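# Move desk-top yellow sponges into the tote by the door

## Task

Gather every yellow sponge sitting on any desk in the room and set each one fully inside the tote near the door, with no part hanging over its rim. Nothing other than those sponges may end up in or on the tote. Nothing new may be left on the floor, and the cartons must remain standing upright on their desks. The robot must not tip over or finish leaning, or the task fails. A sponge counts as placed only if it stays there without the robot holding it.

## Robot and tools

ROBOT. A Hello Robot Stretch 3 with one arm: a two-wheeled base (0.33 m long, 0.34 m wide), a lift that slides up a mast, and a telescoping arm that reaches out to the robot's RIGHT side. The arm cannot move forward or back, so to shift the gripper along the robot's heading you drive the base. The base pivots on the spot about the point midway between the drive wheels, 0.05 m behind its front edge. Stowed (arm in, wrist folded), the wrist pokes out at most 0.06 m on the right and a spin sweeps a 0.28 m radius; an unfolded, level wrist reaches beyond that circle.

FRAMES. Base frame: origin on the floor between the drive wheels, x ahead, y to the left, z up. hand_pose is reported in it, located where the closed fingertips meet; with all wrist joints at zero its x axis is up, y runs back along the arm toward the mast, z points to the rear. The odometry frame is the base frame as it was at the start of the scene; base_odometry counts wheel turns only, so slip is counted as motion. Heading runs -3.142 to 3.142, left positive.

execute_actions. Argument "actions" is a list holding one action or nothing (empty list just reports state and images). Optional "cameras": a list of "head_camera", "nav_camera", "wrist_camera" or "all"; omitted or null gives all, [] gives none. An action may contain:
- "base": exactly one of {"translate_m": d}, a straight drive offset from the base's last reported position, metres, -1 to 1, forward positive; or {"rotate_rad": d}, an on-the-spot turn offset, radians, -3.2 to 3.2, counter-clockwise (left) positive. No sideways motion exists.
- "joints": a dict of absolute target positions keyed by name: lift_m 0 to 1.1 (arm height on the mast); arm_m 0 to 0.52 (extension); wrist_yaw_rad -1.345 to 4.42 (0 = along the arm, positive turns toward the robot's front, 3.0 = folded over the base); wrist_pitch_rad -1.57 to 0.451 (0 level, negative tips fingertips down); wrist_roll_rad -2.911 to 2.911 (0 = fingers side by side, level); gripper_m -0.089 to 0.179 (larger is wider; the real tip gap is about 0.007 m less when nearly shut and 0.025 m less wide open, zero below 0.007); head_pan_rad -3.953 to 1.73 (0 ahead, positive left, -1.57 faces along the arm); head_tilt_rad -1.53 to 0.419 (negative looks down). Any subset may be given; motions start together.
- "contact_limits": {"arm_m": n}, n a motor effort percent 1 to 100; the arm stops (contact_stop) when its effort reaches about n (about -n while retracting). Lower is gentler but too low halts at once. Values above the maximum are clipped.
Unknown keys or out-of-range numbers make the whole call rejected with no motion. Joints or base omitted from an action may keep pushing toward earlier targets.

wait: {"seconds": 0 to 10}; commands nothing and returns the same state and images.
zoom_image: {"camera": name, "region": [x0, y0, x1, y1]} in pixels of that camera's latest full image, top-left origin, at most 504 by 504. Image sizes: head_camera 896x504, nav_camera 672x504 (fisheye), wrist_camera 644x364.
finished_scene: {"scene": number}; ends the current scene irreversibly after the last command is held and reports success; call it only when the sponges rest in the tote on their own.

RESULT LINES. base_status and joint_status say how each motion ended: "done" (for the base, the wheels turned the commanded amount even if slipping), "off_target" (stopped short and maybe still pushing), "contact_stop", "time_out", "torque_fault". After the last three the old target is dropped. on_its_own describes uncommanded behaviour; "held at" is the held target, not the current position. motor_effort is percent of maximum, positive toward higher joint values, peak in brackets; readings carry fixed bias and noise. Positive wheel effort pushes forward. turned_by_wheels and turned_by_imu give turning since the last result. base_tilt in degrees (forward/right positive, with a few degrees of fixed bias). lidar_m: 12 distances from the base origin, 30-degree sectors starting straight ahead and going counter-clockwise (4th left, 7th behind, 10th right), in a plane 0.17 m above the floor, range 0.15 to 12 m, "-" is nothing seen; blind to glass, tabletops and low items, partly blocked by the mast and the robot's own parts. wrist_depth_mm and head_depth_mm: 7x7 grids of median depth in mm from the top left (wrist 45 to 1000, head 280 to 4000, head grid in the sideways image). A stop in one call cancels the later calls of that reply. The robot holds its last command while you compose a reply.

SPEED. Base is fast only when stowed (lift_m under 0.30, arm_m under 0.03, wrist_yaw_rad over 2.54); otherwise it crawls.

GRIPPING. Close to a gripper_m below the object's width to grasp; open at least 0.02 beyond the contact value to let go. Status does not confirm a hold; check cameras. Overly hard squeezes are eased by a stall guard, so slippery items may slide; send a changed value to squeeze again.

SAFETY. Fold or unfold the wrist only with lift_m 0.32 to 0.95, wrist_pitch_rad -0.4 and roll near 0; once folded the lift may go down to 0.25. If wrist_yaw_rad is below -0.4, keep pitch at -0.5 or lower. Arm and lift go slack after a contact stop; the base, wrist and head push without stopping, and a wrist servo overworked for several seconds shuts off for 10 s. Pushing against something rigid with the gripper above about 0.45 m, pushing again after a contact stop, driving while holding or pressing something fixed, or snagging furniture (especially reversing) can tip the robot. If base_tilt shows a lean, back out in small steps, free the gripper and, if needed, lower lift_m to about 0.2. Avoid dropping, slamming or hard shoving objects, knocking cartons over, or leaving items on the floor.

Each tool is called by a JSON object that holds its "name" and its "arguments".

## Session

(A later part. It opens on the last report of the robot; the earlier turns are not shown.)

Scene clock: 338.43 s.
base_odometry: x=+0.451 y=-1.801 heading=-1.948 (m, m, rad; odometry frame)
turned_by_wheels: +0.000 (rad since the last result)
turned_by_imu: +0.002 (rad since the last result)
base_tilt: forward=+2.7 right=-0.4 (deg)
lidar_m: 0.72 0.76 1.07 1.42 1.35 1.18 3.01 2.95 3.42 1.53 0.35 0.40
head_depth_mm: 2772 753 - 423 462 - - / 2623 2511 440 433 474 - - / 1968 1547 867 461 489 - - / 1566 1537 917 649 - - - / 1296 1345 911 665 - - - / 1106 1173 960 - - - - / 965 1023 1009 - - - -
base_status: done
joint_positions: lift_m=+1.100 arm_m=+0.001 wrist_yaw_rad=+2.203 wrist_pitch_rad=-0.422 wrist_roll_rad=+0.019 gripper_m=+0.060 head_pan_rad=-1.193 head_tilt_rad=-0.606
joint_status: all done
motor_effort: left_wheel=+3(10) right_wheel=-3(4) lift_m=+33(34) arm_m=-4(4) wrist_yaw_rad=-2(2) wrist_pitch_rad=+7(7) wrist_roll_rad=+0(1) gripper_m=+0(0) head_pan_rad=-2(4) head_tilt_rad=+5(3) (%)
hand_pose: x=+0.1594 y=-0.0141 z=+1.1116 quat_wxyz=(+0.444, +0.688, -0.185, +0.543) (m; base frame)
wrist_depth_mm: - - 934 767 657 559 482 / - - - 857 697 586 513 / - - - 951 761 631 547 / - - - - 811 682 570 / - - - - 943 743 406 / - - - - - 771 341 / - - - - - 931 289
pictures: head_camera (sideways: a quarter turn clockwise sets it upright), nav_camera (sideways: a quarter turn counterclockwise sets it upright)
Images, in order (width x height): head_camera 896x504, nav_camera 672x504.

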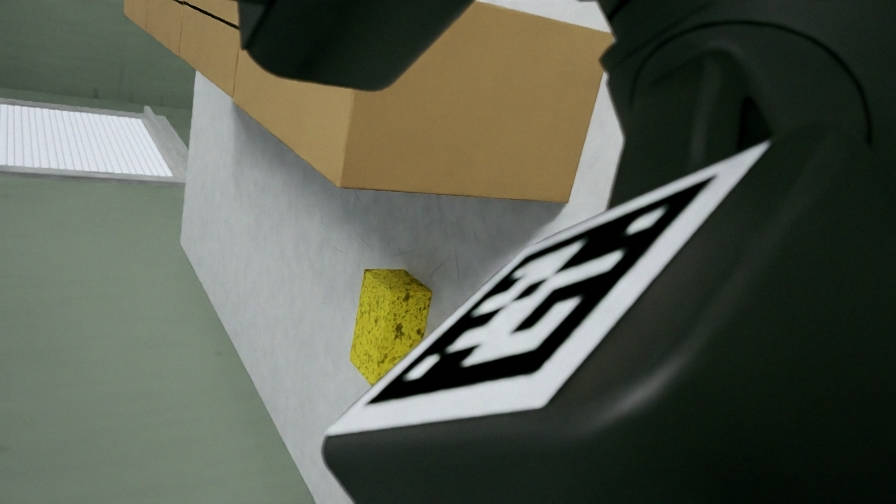

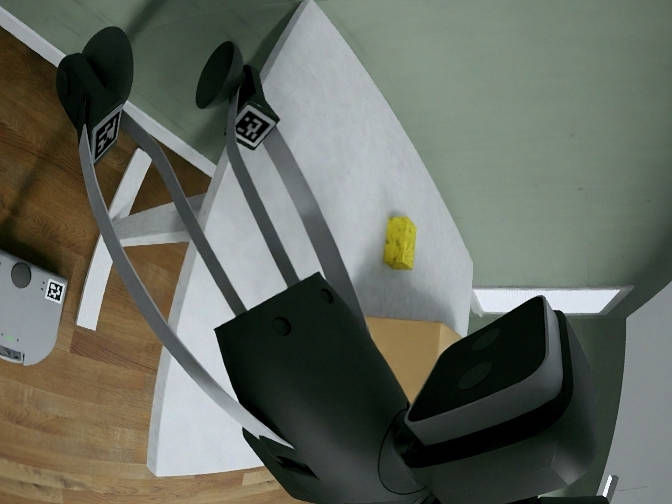

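{"name": "execute_actions", "arguments": {"actions": [{"base":{"translate_m":0.263},"joints":{"arm_m":0.462,"wrist_yaw_rad":1.59,"wrist_pitch_rad":-0.87,"gripper_m":0.125,"head_pan_rad":-1.5}}], "cameras": ["head_camera","wrist_camera"]}}

Scene clock: 345.37 s.
base_odometry: x=+0.354 y=-2.046 heading=-1.947 (m, m, rad; odometry frame)
turned_by_wheels: +0.000 (rad since the last result)
turned_by_imu: +0.001 (rad since the last result)
base_tilt: forward=+2.6 right=-0.4 (deg)
lidar_m: 0.46 0.48 0.68 1.41 1.32 1.52 3.26 3.18 3.02 0.28 0.63 0.47
head_depth_mm: 2823 763 599 577 491 413 349 / - 1069 871 652 505 413 349 / 2835 - 916 626 504 412 348 / 2865 1536 864 616 503 411 348 / 2034 1461 965 622 502 411 347 / 1419 1381 904 645 501 410 347 / 1082 1110 904 643 501 409 346
base_status: done
joint_positions: lift_m=+1.100 arm_m=+0.462 wrist_yaw_rad=+1.591 wrist_pitch_rad=-0.876 wrist_roll_rad=+0.019 gripper_m=+0.125 head_pan_rad=-1.493 head_tilt_rad=-0.606
joint_status: all done
motor_effort: left_wheel=+3(10) right_wheel=-3(4) lift_m=+33(34) arm_m=+3(4) wrist_yaw_rad=-1(3) wrist_pitch_rad=+2(8) wrist_roll_rad=+0(0) gripper_m=+0(87) head_pan_rad=-1(17) head_tilt_rad=+3(5) (%)
hand_pose: x=+0.1241 y=-0.6039 z=+1.0262 quat_wxyz=(+0.661, +0.669, -0.240, +0.241) (m; base frame)
wrist_depth_mm: 420 404 344 341 334 334 329 / 316 315 309 309 305 300 298 / 290 288 287 282 281 273 275 / 269 266 263 259 258 253 257 / 245 249 243 242 242 240 237 / 230 233 227 226 226 - 221 / 216 214 214 171 208 208 206
pictures: head_camera (sideways: a quarter turn clockwise sets it upright), wrist_camera
Images, in order (width x height): head_camera 896x504, wrist_camera 644x364.

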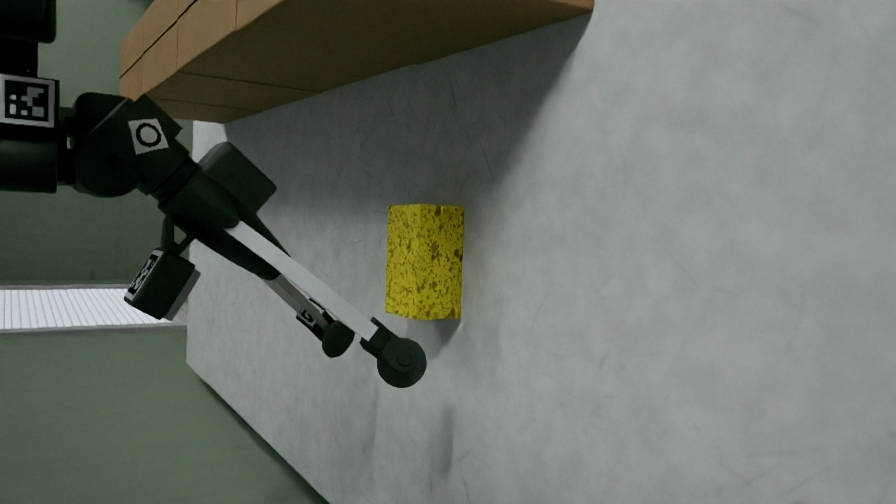

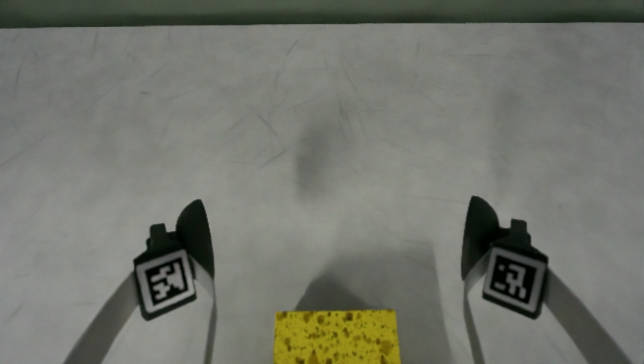

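{"name": "execute_actions", "arguments": {"actions": [{"joints":{"wrist_pitch_rad":-1.22,"lift_m":1.085,"gripper_m":0.105}}], "cameras": ["wrist_camera"]}}

Scene clock: 347.30 s.
base_odometry: x=+0.354 y=-2.046 heading=-1.947 (m, m, rad; odometry frame)
turned_by_wheels: +0.000 (rad since the last result)
turned_by_imu: +0.000 (rad since the last result)
base_tilt: forward=+2.6 right=-0.4 (deg)
lidar_m: 0.46 0.48 0.68 1.41 1.32 1.52 3.27 3.20 3.03 0.28 0.63 0.47
head_depth_mm: 2885 764 601 577 491 413 349 / - 976 869 653 506 413 349 / 2800 - 866 626 504 412 349 / 2863 3024 972 611 504 411 348 / 2049 1537 907 621 502 410 347 / 1417 1381 905 644 501 410 347 / 1079 1113 905 644 501 409 347
base_status: not commanded
joint_positions: lift_m=+1.085 arm_m=+0.462 wrist_yaw_rad=+1.591 wrist_pitch_rad=-1.219 wrist_roll_rad=+0.019 gripper_m=+0.105 head_pan_rad=-1.493 head_tilt_rad=-0.606
joint_status: all done
motor_effort: left_wheel=+2(3) right_wheel=-3(3) lift_m=+25(29) arm_m=+2(3) wrist_yaw_rad=-1(0) wrist_pitch_rad=+0(1) wrist_roll_rad=+0(0) gripper_m=+0(76) head_pan_rad=-2(3) head_tilt_rad=+4(4) (%)
hand_pose: x=+0.0443 y=-0.6055 z=+0.9750 quat_wxyz=(+0.694, +0.698, -0.123, +0.124) (m; base frame)
wrist_depth_mm: 208 206 205 202 201 199 197 / 203 201 202 199 198 196 194 / 200 198 195 150 192 192 191 / 193 192 191 147 188 187 187 / 191 191 188 143 144 185 184 / 187 186 184 141 141 - 179 / 183 182 182 137 137 177 177
pictures: wrist_camera
Images, in order (width x height): wrist_camera 644x364.

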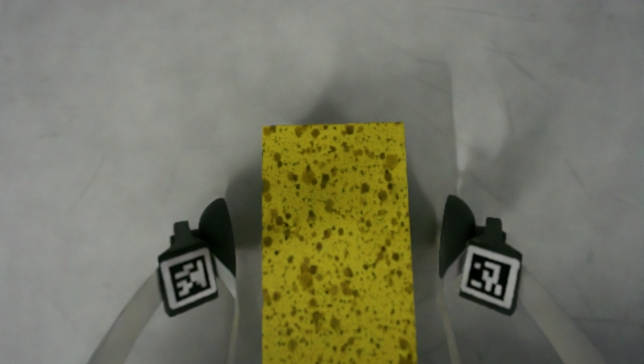

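{"name": "execute_actions", "arguments": {"actions": [{"joints":{"gripper_m":0.0,"head_pan_rad":1.73,"head_tilt_rad":-0.3}}], "cameras": ["wrist_camera","nav_camera"]}}

Scene clock: 349.83 s.
base_odometry: x=+0.354 y=-2.046 heading=-1.947 (m, m, rad; odometry frame)
turned_by_wheels: +0.000 (rad since the last result)
turned_by_imu: +0.000 (rad since the last result)
base_tilt: forward=+2.6 right=-0.4 (deg)
lidar_m: 0.46 0.48 0.68 1.41 1.32 1.52 3.27 3.19 3.01 0.28 0.63 0.47
head_depth_mm: 1185 1235 1291 1348 1405 1476 1535 / 1202 1249 1306 1368 1431 1500 1560 / 1220 1274 1328 1385 1459 1535 1590 / 1243 1302 1350 1412 1486 1564 1611 / 1259 1317 1375 1435 1516 1598 1637 / - - - - - 1645 1653 / - - - - - - 1660
base_status: not commanded
joint_positions: lift_m=+1.085 arm_m=+0.462 wrist_yaw_rad=+1.591 wrist_pitch_rad=-1.219 wrist_roll_rad=+0.019 gripper_m=+0.001 head_pan_rad=+1.723 head_tilt_rad=-0.310
joint_status: all done
motor_effort: left_wheel=+3(2) right_wheel=-3(3) lift_m=+25(25) arm_m=+3(3) wrist_yaw_rad=-2(1) wrist_pitch_rad=+0(0) wrist_roll_rad=+1(1) gripper_m=-21(99) head_pan_rad=+2(28) head_tilt_rad=+6(29) (%)
hand_pose: x=+0.0441 y=-0.6055 z=+0.9750 quat_wxyz=(+0.694, +0.698, -0.123, +0.124) (m; base frame)
wrist_depth_mm: 208 206 204 203 202 200 197 / 202 202 200 198 197 197 194 / 198 196 196 146 193 193 191 / 194 192 192 144 187 187 186 / 190 189 189 140 140 186 184 / 188 187 184 139 138 181 180 / 183 183 181 136 136 178 176
pictures: nav_camera (sideways: a quarter turn counterclockwise sets it upright), wrist_camera
Images, in order (width x height): nav_camera 672x504, wrist_camera 644x364.

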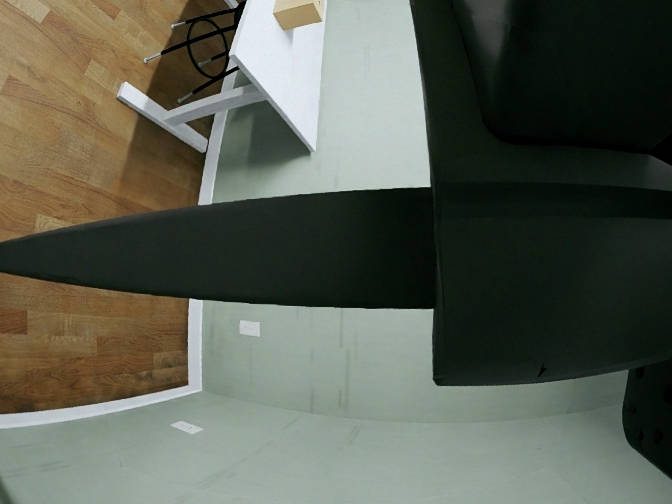

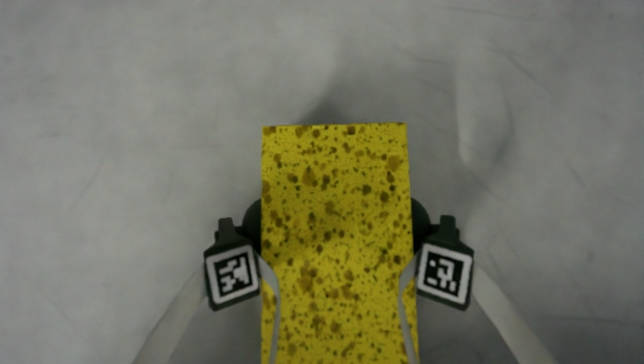

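{"name": "execute_actions", "arguments": {"actions": [{"base":{"translate_m":-0.28},"joints":{"lift_m":1.1,"wrist_pitch_rad":-0.4,"wrist_yaw_rad":2.2,"arm_m":0.11,"head_pan_rad":-1.6,"head_tilt_rad":-0.9}}], "cameras": ["wrist_camera","nav_camera"]}}

Scene clock: 357.23 s.
base_odometry: x=+0.457 y=-1.786 heading=-1.947 (m, m, rad; odometry frame)
turned_by_wheels: +0.000 (rad since the last result)
turned_by_imu: +0.001 (rad since the last result)
base_tilt: forward=+2.6 right=-0.5 (deg)
lidar_m: 0.74 0.78 1.09 1.42 1.49 1.17 3.00 2.94 3.42 1.53 0.36 0.39
head_depth_mm: 2933 2528 2048 1710 1483 1254 1158 / - 2540 1975 467 384 343 1156 / - 636 531 444 382 342 1156 / - - 503 444 382 342 1149 / 441 - - 442 381 341 1146 / - - - 443 380 340 1142 / - - - 422 380 339 909
base_status: done
joint_positions: lift_m=+1.100 arm_m=+0.110 wrist_yaw_rad=+2.198 wrist_pitch_rad=-0.426 wrist_roll_rad=+0.019 gripper_m=+0.001 head_pan_rad=-1.593 head_tilt_rad=-0.889
joint_status: all done
motor_effort: left_wheel=+3(3) right_wheel=-2(9) lift_m=+33(34) arm_m=-4(5) wrist_yaw_rad=+0(2) wrist_pitch_rad=+8(9) wrist_roll_rad=+1(0) gripper_m=-21(21) head_pan_rad=-3(28) head_tilt_rad=-4(39) (%)
hand_pose: x=+0.1596 y=-0.1242 z=+1.1108 quat_wxyz=(+0.446, +0.688, -0.185, +0.542) (m; base frame)
wrist_depth_mm: - - 975 799 650 572 486 / - - - 869 712 606 521 / - - - 146 726 647 549 / - - - 143 766 484 442 / - - - 141 140 374 373 / - - - 138 137 327 322 / - - - 136 135 285 280
pictures: nav_camera (sideways: a quarter turn counterclockwise sets it upright), wrist_camera
Images, in order (width x height): nav_camera 672x504, wrist_camera 644x364.

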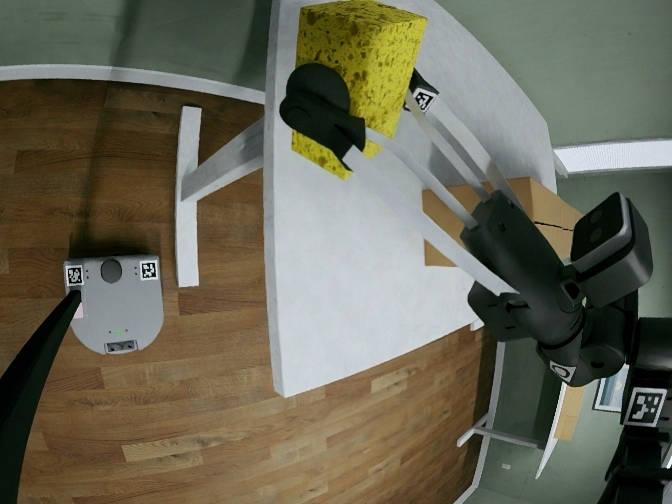

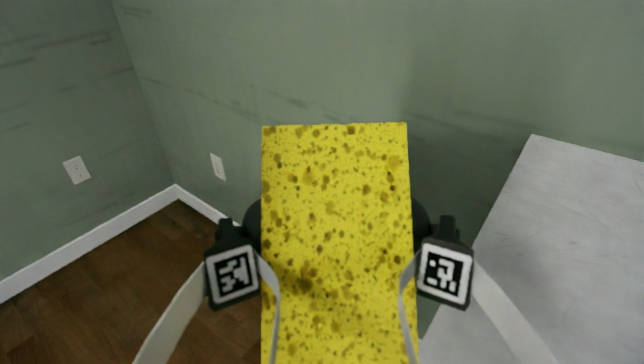

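{"name": "execute_actions", "arguments": {"actions": [{"base":{"translate_m":-1.0},"joints":{"lift_m":0.29,"wrist_pitch_rad":-0.4,"wrist_yaw_rad":2.62,"arm_m":0.0,"head_pan_rad":-3.0,"head_tilt_rad":-0.55}}], "cameras": ["head_camera","nav_camera"]}}

Scene clock: 368.17 s.
base_odometry: x=+0.825 y=-0.856 heading=-1.947 (m, m, rad; odometry frame)
turned_by_wheels: +0.000 (rad since the last result)
turned_by_imu: -0.002 (rad since the last result)
base_tilt: forward=+2.6 right=-0.5 (deg)
lidar_m: 1.26 1.82 1.06 0.79 1.32 2.06 2.00 2.03 2.52 2.88 1.95 1.78
head_depth_mm: 1667 1790 1945 2129 2012 1611 1354 / 1691 1821 1969 2175 2011 1605 1344 / 1708 1835 2016 2208 1988 1606 1347 / 1750 1886 2058 2252 1983 1600 1345 / 1783 1918 2109 2305 1925 1604 1339 / 1801 1962 2143 2339 1914 1596 1340 / 1835 1995 2143 2296 1977 1590 1333
base_status: done
joint_positions: lift_m=+0.290 arm_m=+0.001 wrist_yaw_rad=+2.618 wrist_pitch_rad=-0.424 wrist_roll_rad=+0.019 gripper_m=+0.001 head_pan_rad=-2.993 head_tilt_rad=-0.556
joint_status: all done
motor_effort: left_wheel=+3(10) right_wheel=-2(10) lift_m=+25(29) arm_m=-3(5) wrist_yaw_rad=+0(2) wrist_pitch_rad=+7(8) wrist_roll_rad=+0(0) gripper_m=-21(20) head_pan_rad=-2(31) head_tilt_rad=+4(29) (%)
hand_pose: x=+0.0906 y=+0.0473 z=+0.3014 quat_wxyz=(+0.323, +0.712, -0.038, +0.623) (m; base frame)
wrist_depth_mm: - - - - - - - / - - - - - - - / 908 863 843 147 850 828 822 / 719 697 697 144 623 655 661 / 592 583 572 140 139 567 551 / 520 504 471 138 137 494 474 / - - 429 135 136 426 427
pictures: head_camera (sideways: a quarter turn clockwise sets it upright), nav_camera (sideways: a quarter turn counterclockwise sets it upright)
Images, in order (width x height): head_camera 896x504, nav_camera 672x504.

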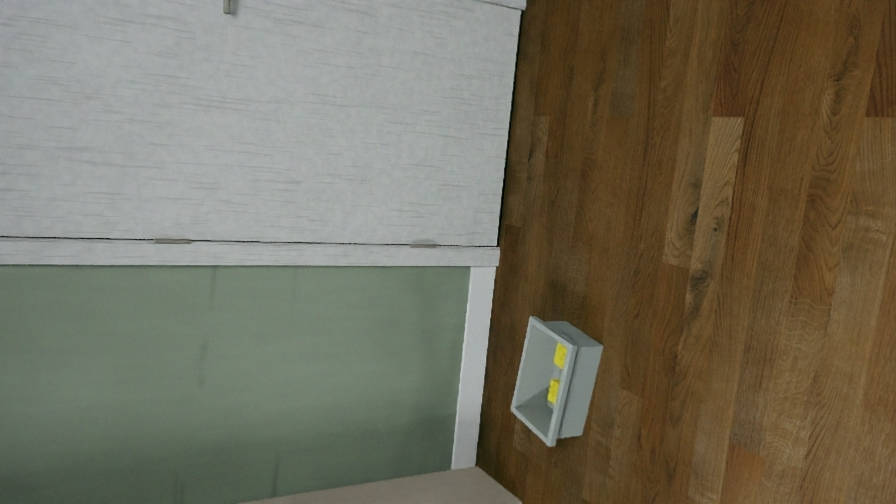

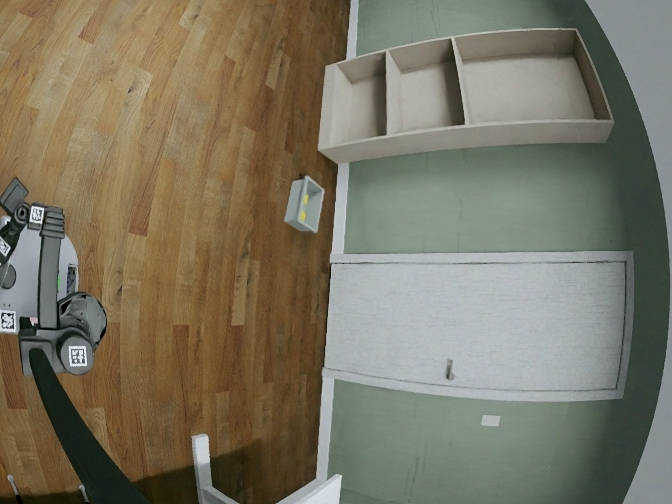

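{"name": "execute_actions", "arguments": {"actions": [{"base":{"translate_m":-1.0},"joints":{"head_pan_rad":-2.3,"head_tilt_rad":-1.05}}], "cameras": ["head_camera"]}}

Scene clock: 376.10 s.
base_odometry: x=+1.192 y=+0.074 heading=-1.947 (m, m, rad; odometry frame)
turned_by_wheels: +0.000 (rad since the last result)
turned_by_imu: -0.002 (rad since the last result)
base_tilt: forward=+2.7 right=-0.4 (deg)
lidar_m: 2.24 1.68 1.19 1.03 1.41 1.04 1.01 1.05 1.27 2.83 3.12 2.69
head_depth_mm: 1127 1263 1439 1498 1360 1235 1159 / 1233 1395 1614 1523 1361 1225 - / 1361 1558 1689 1459 1354 1225 - / 1344 1574 1721 1455 1349 1233 - / 1272 1562 1668 1484 1346 1226 - / 1847 1848 1712 1512 1343 1220 1088 / 1858 1914 1699 1496 1339 1219 1116
base_status: done
joint_positions: lift_m=+0.290 arm_m=+0.001 wrist_yaw_rad=+2.618 wrist_pitch_rad=-0.424 wrist_roll_rad=+0.019 gripper_m=+0.001 head_pan_rad=-2.307 head_tilt_rad=-1.038
joint_status: all done
motor_effort: left_wheel=+3(8) right_wheel=-3(10) lift_m=+25(25) arm_m=-4(4) wrist_yaw_rad=+3(0) wrist_pitch_rad=+7(8) wrist_roll_rad=+0(0) gripper_m=-21(21) head_pan_rad=+3(26) head_tilt_rad=-5(36) (%)
hand_pose: x=+0.0906 y=+0.0473 z=+0.3015 quat_wxyz=(+0.323, +0.712, -0.038, +0.623) (m; base frame)
wrist_depth_mm: - - - - - - - / - - - - - - - / 886 848 858 146 806 837 820 / 693 697 691 144 629 690 671 / 579 579 575 140 140 569 570 / 527 498 476 138 137 493 479 / - - 427 135 136 425 421
pictures: head_camera (sideways: a quarter turn clockwise sets it upright)
Images, in order (width x height): head_camera 896x504.

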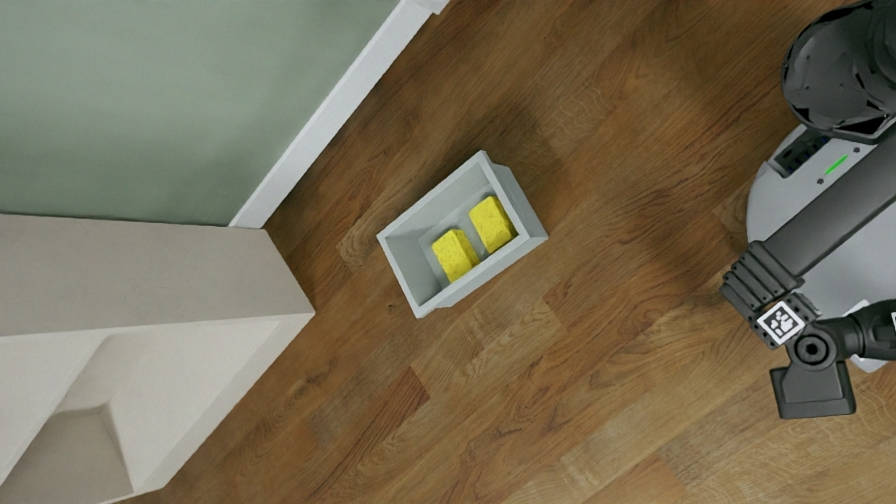

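{"name": "execute_actions", "arguments": {"actions": [{"base":{"translate_m":-0.33},"joints":{"lift_m":0.297,"head_pan_rad":-1.57,"head_tilt_rad":-1.1}}], "cameras": []}}

{"name": "execute_actions", "arguments": {"actions": [{"base":{"translate_m":-0.26},"joints":{"lift_m":0.305,"arm_m":0.328,"wrist_yaw_rad":1.38,"wrist_pitch_rad":-1.22}}], "cameras": ["head_camera","wrist_camera"]}}

Scene clock: 381.13 s.
base_odometry: x=+1.314 y=+0.381 heading=-1.947 (m, m, rad; odometry frame)
turned_by_wheels: +0.000 (rad since the last result)
turned_by_imu: +0.000 (rad since the last result)
base_tilt: forward=+2.6 right=-0.5 (deg)
lidar_m: 2.57 1.43 1.12 1.50 0.97 0.70 0.68 0.72 1.03 1.85 3.28 2.96
head_depth_mm: 1749 1730 1514 1475 1332 1216 1114 / 2106 1790 1616 1474 1280 1208 - / 2143 1852 1644 1467 1294 1234 - / 2155 1857 1638 1469 1324 1239 - / 2133 1860 1628 1459 1321 1208 1107 / 2135 1848 1631 1457 1320 1204 1110 / 2134 1834 1616 1453 1315 1204 1109
base_status: done
joint_positions: lift_m=+0.297 arm_m=+0.001 wrist_yaw_rad=+2.618 wrist_pitch_rad=-0.424 wrist_roll_rad=+0.019 gripper_m=+0.001 head_pan_rad=-1.576 head_tilt_rad=-1.087
joint_status: all done
motor_effort: left_wheel=+3(10) right_wheel=-3(11) lift_m=+34(35) arm_m=-4(5) wrist_yaw_rad=+1(0) wrist_pitch_rad=+8(8) wrist_roll_rad=+0(1) gripper_m=-20(20) head_pan_rad=+2(24) head_tilt_rad=-7(16) (%)
hand_pose: x=+0.0906 y=+0.0474 z=+0.3082 quat_wxyz=(+0.323, +0.712, -0.038, +0.623) (m; base frame)
wrist_depth_mm: - - - - - - - / - - - - - - - / 915 886 893 147 830 859 838 / 725 697 702 144 637 694 679 / 600 597 585 141 140 574 563 / 526 507 475 138 137 502 486 / - 465 434 135 135 434 433
pictures: none
No camera images: the call's "cameras" was empty. Leave "cameras" out to get every camera's image.

Scene clock: 384.97 s.
base_odometry: x=+1.409 y=+0.623 heading=-1.947 (m, m, rad; odometry frame)
turned_by_wheels: +0.000 (rad since the last result)
turned_by_imu: +0.000 (rad since the last result)
base_tilt: forward=+2.6 right=-0.4 (deg)
lidar_m: 2.83 1.87 1.24 1.51 0.58 0.44 0.42 0.44 0.65 1.03 3.39 3.18
head_depth_mm: 1003 1190 1374 1384 1294 1208 1119 / 1000 1181 1465 1474 1334 1213 - / 1784 1712 1560 1498 1328 1207 - / 2139 1862 1641 1502 1276 1205 - / 2133 1862 1633 1458 1273 1204 1113 / 2125 1852 1631 1452 1317 1205 1107 / 2122 1837 1625 1461 1316 1204 1106
base_status: done
joint_positions: lift_m=+0.305 arm_m=+0.328 wrist_yaw_rad=+1.381 wrist_pitch_rad=-1.221 wrist_roll_rad=+0.019 gripper_m=+0.001 head_pan_rad=-1.576 head_tilt_rad=-1.087
joint_status: all done
motor_effort: left_wheel=+2(9) right_wheel=-3(10) lift_m=+33(34) arm_m=+2(2) wrist_yaw_rad=+0(2) wrist_pitch_rad=+0(6) wrist_roll_rad=+0(0) gripper_m=-20(21) head_pan_rad=+2(1) head_tilt_rad=-7(6) (%)
hand_pose: x=+0.0426 y=-0.4851 z=+0.1946 quat_wxyz=(+0.703, +0.682, -0.195, +0.050) (m; base frame)
wrist_depth_mm: 390 390 389 382 380 377 375 / 380 376 375 373 371 366 367 / 379 374 374 147 246 259 243 / 364 360 265 144 312 339 267 / 356 362 353 140 140 306 273 / 351 352 231 138 137 334 272 / 348 346 245 135 136 318 264
pictures: head_camera (sideways: a quarter turn clockwise sets it upright), wrist_camera
Images, in order (width x height): head_camera 896x504, wrist_camera 644x364.

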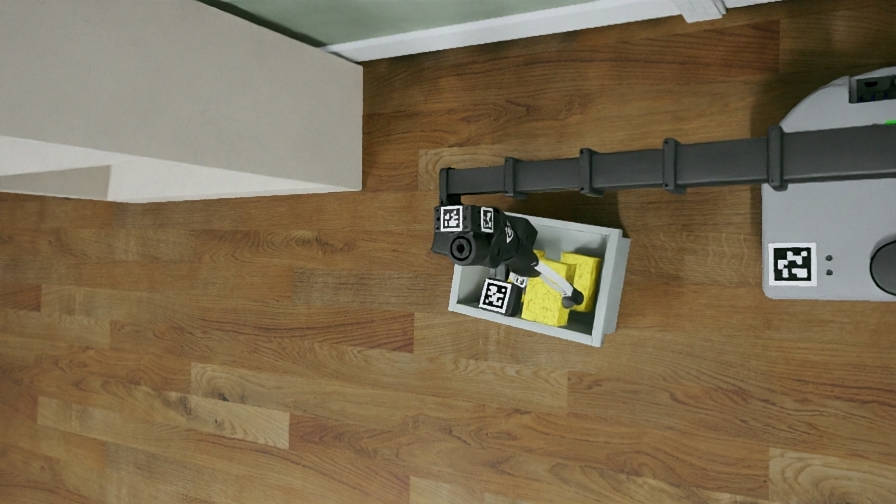

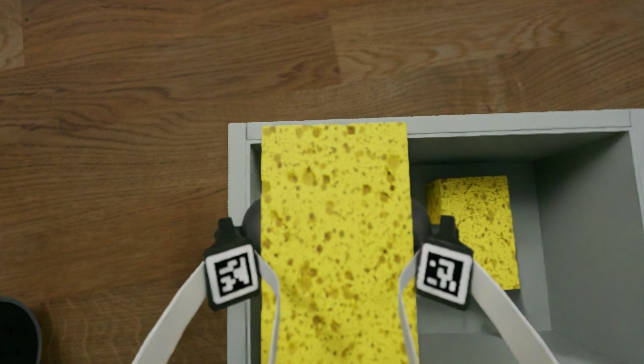

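{"name": "execute_actions", "arguments": {"actions": [{"base":{"translate_m":-0.017},"joints":{"lift_m":0.186,"arm_m":0.344}}], "cameras": ["wrist_camera"]}}

Scene clock: 389.27 s.
base_odometry: x=+1.415 y=+0.639 heading=-1.947 (m, m, rad; odometry frame)
turned_by_wheels: +0.000 (rad since the last result)
turned_by_imu: +0.001 (rad since the last result)
base_tilt: forward=+2.6 right=-0.5 (deg)
lidar_m: 2.84 1.66 1.25 1.49 0.56 0.42 0.41 0.43 0.63 1.03 3.39 3.21
head_depth_mm: 1002 1186 1367 1366 1289 1186 1117 / 1000 1189 1455 1468 1323 1213 - / 1670 1646 1538 1480 1328 1212 - / 2140 1858 1633 1483 1273 1204 - / 2132 1853 1627 1462 1266 1204 1112 / 2127 1859 1633 1457 1316 1204 1107 / 2117 1851 1628 1458 1315 1198 1109
base_status: done
joint_positions: lift_m=+0.186 arm_m=+0.344 wrist_yaw_rad=+1.381 wrist_pitch_rad=-1.221 wrist_roll_rad=+0.019 gripper_m=+0.001 head_pan_rad=-1.576 head_tilt_rad=-1.087
joint_status: all done
motor_effort: left_wheel=+2(6) right_wheel=-2(8) lift_m=+25(29) arm_m=+2(3) wrist_yaw_rad=-1(1) wrist_pitch_rad=+0(0) wrist_roll_rad=+0(1) gripper_m=-21(20) head_pan_rad=+2(3) head_tilt_rad=-6(6) (%)
hand_pose: x=+0.0426 y=-0.5011 z=+0.0759 quat_wxyz=(+0.703, +0.682, -0.195, +0.050) (m; base frame)
wrist_depth_mm: 262 132 132 130 130 132 133 / 259 136 170 175 176 178 183 / 250 135 217 147 227 196 230 / 247 134 228 143 222 192 224 / 243 133 183 140 140 189 215 / 238 131 181 138 137 186 217 / 231 121 219 136 136 223 221
pictures: wrist_camera
Images, in order (width x height): wrist_camera 644x364.

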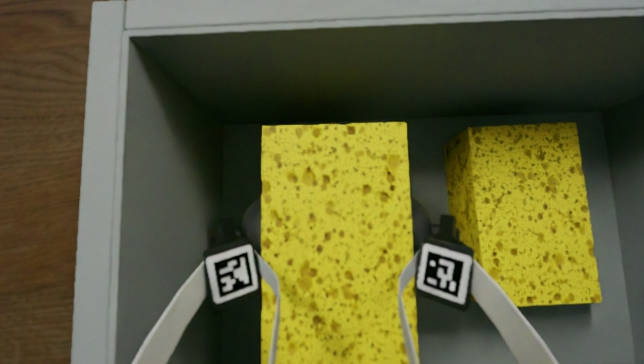

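{"name": "execute_actions", "arguments": {"actions": [{"joints":{"lift_m":0.181,"gripper_m":0.092,"head_pan_rad":-0.5,"head_tilt_rad":-0.4}}], "cameras": ["wrist_camera"]}}

Scene clock: 391.77 s.
base_odometry: x=+1.415 y=+0.639 heading=-1.947 (m, m, rad; odometry frame)
turned_by_wheels: +0.000 (rad since the last result)
turned_by_imu: +0.000 (rad since the last result)
base_tilt: forward=+2.6 right=-0.5 (deg)
lidar_m: 2.84 1.66 1.25 1.49 0.56 0.42 0.41 0.43 0.62 1.03 3.38 3.19
head_depth_mm: 3742 - - 3642 2481 1887 1507 / 3598 3798 - 3635 2480 1866 1507 / 3384 3605 3838 3631 2448 1873 1510 / 3206 3406 3609 3394 2481 1872 1502 / 3139 3229 3424 3527 2460 1868 1510 / 2957 3088 3281 3360 2456 1860 1505 / 2846 2945 3127 3297 2444 1850 1492
base_status: not commanded
joint_positions: lift_m=+0.181 arm_m=+0.344 wrist_yaw_rad=+1.381 wrist_pitch_rad=-1.221 wrist_roll_rad=+0.019 gripper_m=+0.092 head_pan_rad=-0.507 head_tilt_rad=-0.409
joint_status: all done
motor_effort: left_wheel=+3(3) right_wheel=-2(2) lift_m=+25(25) arm_m=+3(3) wrist_yaw_rad=-1(1) wrist_pitch_rad=+0(0) wrist_roll_rad=+2(0) gripper_m=+0(85) head_pan_rad=+3(30) head_tilt_rad=+5(41) (%)
hand_pose: x=+0.0426 y=-0.5011 z=+0.0709 quat_wxyz=(+0.703, +0.682, -0.195, +0.050) (m; base frame)
wrist_depth_mm: 258 127 126 129 130 131 132 / 250 136 170 172 176 179 182 / 244 136 216 147 227 190 224 / 242 134 227 144 223 185 215 / 235 133 192 141 142 184 184 / 229 124 226 139 139 178 216 / 228 139 216 136 136 216 217
pictures: wrist_camera
Images, in order (width x height): wrist_camera 644x364.

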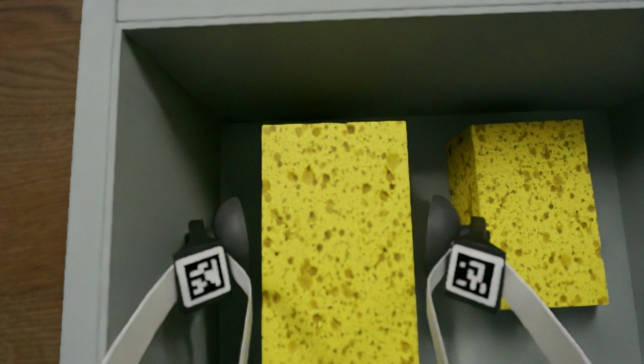

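{"name": "execute_actions", "arguments": {"actions": [{"joints":{"lift_m":0.27}}], "cameras": ["wrist_camera"]}}

{"name": "execute_actions", "arguments": {"actions": [{"base":{"rotate_rad":1.44},"joints":{"lift_m":0.293,"arm_m":0.02,"wrist_yaw_rad":2.62,"wrist_pitch_rad":-0.4,"gripper_m":0.06,"head_pan_rad":-0.6,"head_tilt_rad":-0.5}}], "cameras": ["head_camera","nav_camera"]}}

Scene clock: 395.93 s.
base_odometry: x=+1.415 y=+0.639 heading=-1.947 (m, m, rad; odometry frame)
turned_by_wheels: +0.000 (rad since the last result)
turned_by_imu: +0.000 (rad since the last result)
base_tilt: forward=+2.6 right=-0.4 (deg)
lidar_m: 2.84 1.66 1.25 1.49 0.56 0.42 0.41 0.43 0.63 1.03 3.39 3.23
head_depth_mm: 3756 - - 3674 2456 1876 1512 / 3548 3763 - 3657 2471 1885 1506 / 3411 3589 3883 3657 2474 1866 1504 / 3217 3433 3609 3447 2477 1856 1505 / 3111 3234 3490 3541 2449 1855 1499 / 2965 3100 3311 3375 2442 1845 1502 / 2845 2987 3137 3250 2447 1866 1504
base_status: not commanded
joint_positions: lift_m=+0.270 arm_m=+0.344 wrist_yaw_rad=+1.381 wrist_pitch_rad=-1.221 wrist_roll_rad=+0.019 gripper_m=+0.092 head_pan_rad=-0.507 head_tilt_rad=-0.409
joint_status: all done
motor_effort: left_wheel=+2(3) right_wheel=-2(2) lift_m=+33(34) arm_m=+3(2) wrist_yaw_rad=-2(1) wrist_pitch_rad=+0(1) wrist_roll_rad=+0(1) gripper_m=+1(1) head_pan_rad=+3(2) head_tilt_rad=+6(5) (%)
hand_pose: x=+0.0426 y=-0.5011 z=+0.1596 quat_wxyz=(+0.703, +0.682, -0.195, +0.050) (m; base frame)
wrist_depth_mm: 350 352 343 347 342 338 336 / 350 345 337 338 212 211 214 / 341 337 231 269 272 278 234 / 331 328 260 234 281 275 246 / 323 323 313 228 313 305 247 / 323 318 310 224 307 308 248 / 314 308 244 289 284 274 238
pictures: wrist_camera
Images, in order (width x height): wrist_camera 644x364.

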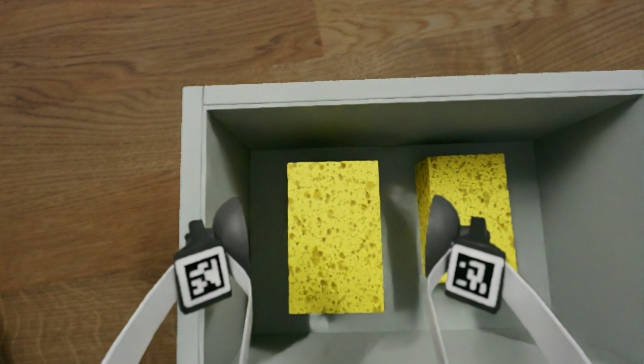

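Scene clock: 399.53 s.
base_odometry: x=+1.415 y=+0.639 heading=-0.507 (m, m, rad; odometry frame)
turned_by_wheels: +1.440 (rad since the last result)
turned_by_imu: +1.419 (rad since the last result)
base_tilt: forward=+2.6 right=-0.4 (deg)
lidar_m: 1.51 0.65 0.44 0.41 0.41 0.55 1.03 2.90 3.19 2.84 1.66 1.25
head_depth_mm: 2194 2411 1623 1614 2171 1709 1404 / 2004 2174 1502 1407 2087 1699 1408 / 1831 1990 2044 1312 2079 1712 1409 / 1691 1818 1893 1335 2016 1693 1405 / 1565 1681 1773 1330 1460 1595 1409 / 1468 1563 1664 1406 1909 1689 1402 / 1382 1468 1554 1620 1778 1696 1396
base_status: done
joint_positions: lift_m=+0.293 arm_m=+0.020 wrist_yaw_rad=+2.618 wrist_pitch_rad=-0.424 wrist_roll_rad=+0.019 gripper_m=+0.060 head_pan_rad=-0.593 head_tilt_rad=-0.494
joint_status: all done
motor_effort: left_wheel=-5(10) right_wheel=+4(10) lift_m=+33(35) arm_m=-4(5) wrist_yaw_rad=+1(3) wrist_pitch_rad=+7(7) wrist_roll_rad=+0(1) gripper_m=+0(84) head_pan_rad=-3(9) head_tilt_rad=-3(13) (%)
hand_pose: x=+0.0906 y=+0.0283 z=+0.3042 quat_wxyz=(+0.323, +0.712, -0.038, +0.623) (m; base frame)
wrist_depth_mm: 362 400 467 544 652 877 - / 382 426 501 598 756 964 - / 400 457 529 665 791 859 831 / 428 490 581 673 676 650 687 / 466 540 584 587 587 571 562 / - 502 - 498 483 485 488 / - - 440 434 427 427 428
pictures: head_camera (sideways: a quarter turn clockwise sets it upright), nav_camera (sideways: a quarter turn counterclockwise sets it upright)
Images, in order (width x height): head_camera 896x504, nav_camera 672x504.

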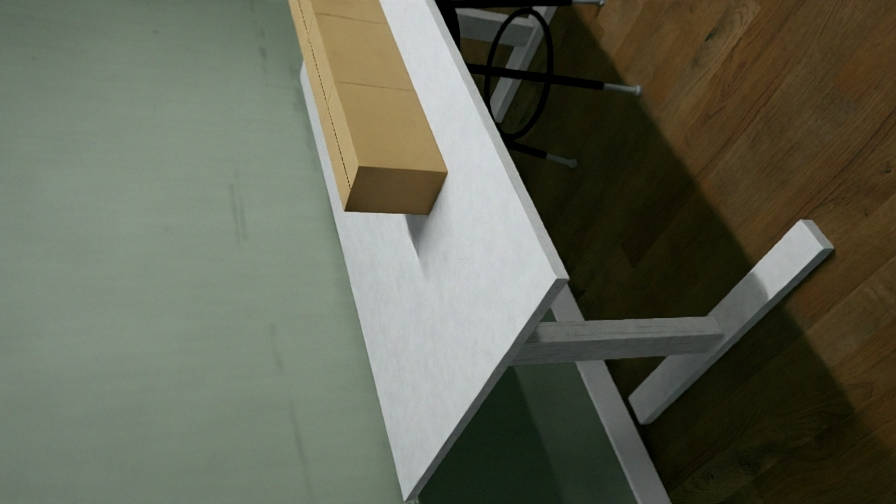

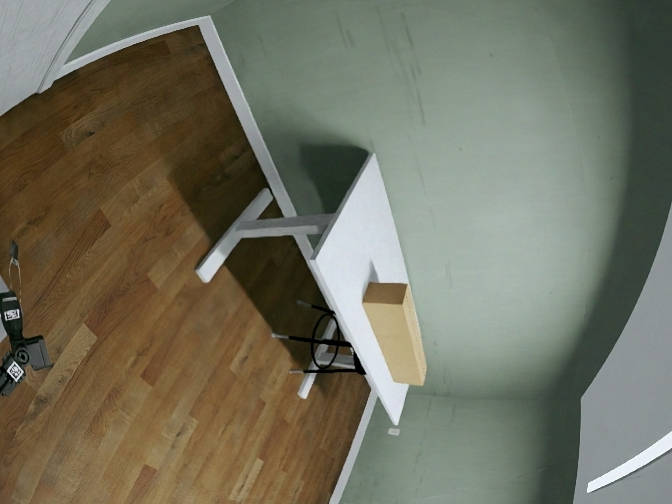

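{"name": "execute_actions", "arguments": {"actions": [{"base":{"translate_m":0.8},"joints":{"head_pan_rad":-1.33,"head_tilt_rad":-0.45}}], "cameras": ["head_camera","nav_camera"]}}

Scene clock: 405.33 s.
base_odometry: x=+2.115 y=+0.250 heading=-0.507 (m, m, rad; odometry frame)
turned_by_wheels: +0.000 (rad since the last result)
turned_by_imu: +0.003 (rad since the last result)
base_tilt: forward=+2.6 right=-0.5 (deg)
lidar_m: 0.72 0.73 0.54 0.51 0.51 0.63 1.44 3.65 3.49 1.31 0.65 0.77
head_depth_mm: 2707 2871 3066 3205 2277 1767 1453 / 2728 2893 3145 3067 2110 850 686 / 2759 2923 3072 1370 1026 795 667 / 2811 2989 3127 1006 951 793 684 / 2759 2925 2993 1449 979 792 683 / 2007 2068 2038 1438 1022 793 702 / 1553 1605 1636 1432 1022 791 699
base_status: done
joint_positions: lift_m=+0.293 arm_m=+0.020 wrist_yaw_rad=+2.618 wrist_pitch_rad=-0.423 wrist_roll_rad=+0.019 gripper_m=+0.060 head_pan_rad=-1.323 head_tilt_rad=-0.458
joint_status: all done
motor_effort: left_wheel=-4(12) right_wheel=+4(12) lift_m=+33(33) arm_m=-5(4) wrist_yaw_rad=+1(2) wrist_pitch_rad=+7(7) wrist_roll_rad=+0(0) gripper_m=+0(1) head_pan_rad=-3(25) head_tilt_rad=+5(11) (%)
hand_pose: x=+0.0907 y=+0.0284 z=+0.3045 quat_wxyz=(+0.322, +0.712, -0.038, +0.623) (m; base frame)
wrist_depth_mm: 433 488 565 657 768 653 532 / 458 511 597 706 803 674 570 / 487 568 646 773 827 733 584 / 519 594 672 694 700 679 603 / 545 585 609 573 590 564 564 / - 503 - 495 481 486 482 / - - 446 436 439 432 424
pictures: head_camera (sideways: a quarter turn clockwise sets it upright), nav_camera (sideways: a quarter turn counterclockwise sets it upright)
Images, in order (width x height): head_camera 896x504, nav_camera 672x504.

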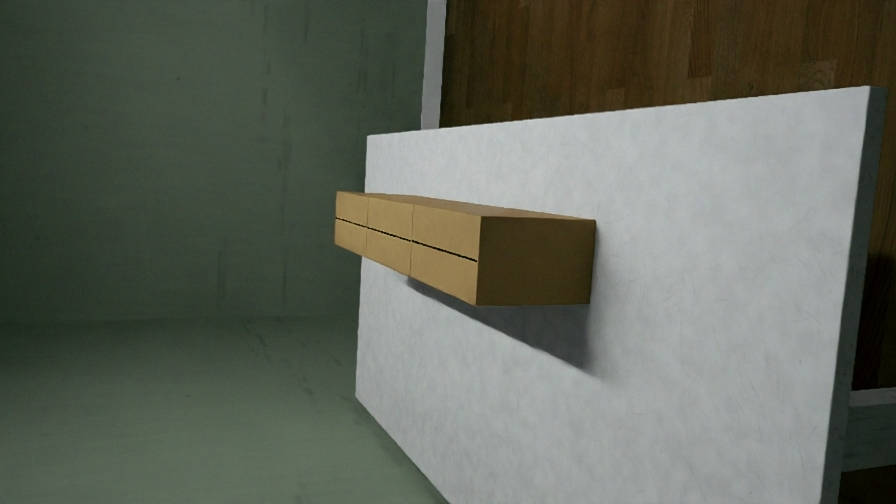

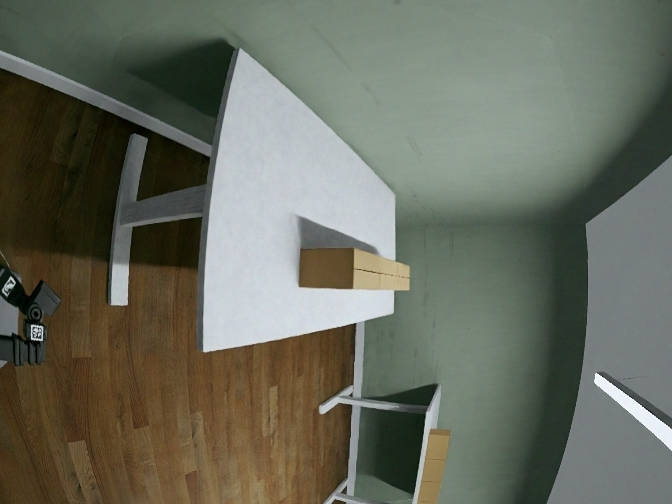

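{"name": "zoom_image", "arguments": {"camera": "nav_camera", "region": [270, 170, 450, 330]}}

Region (270, 170, 450, 330) of nav_camera's 672x504 image, scaled by 2.800, with more detail than that image has.

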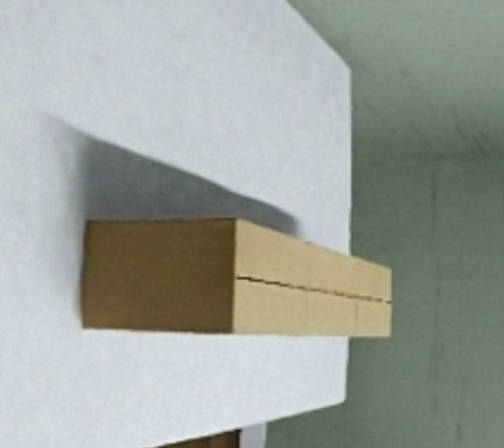

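{"name": "finished_scene", "arguments": {"scene": 2}}

The scene is finished: the task was done.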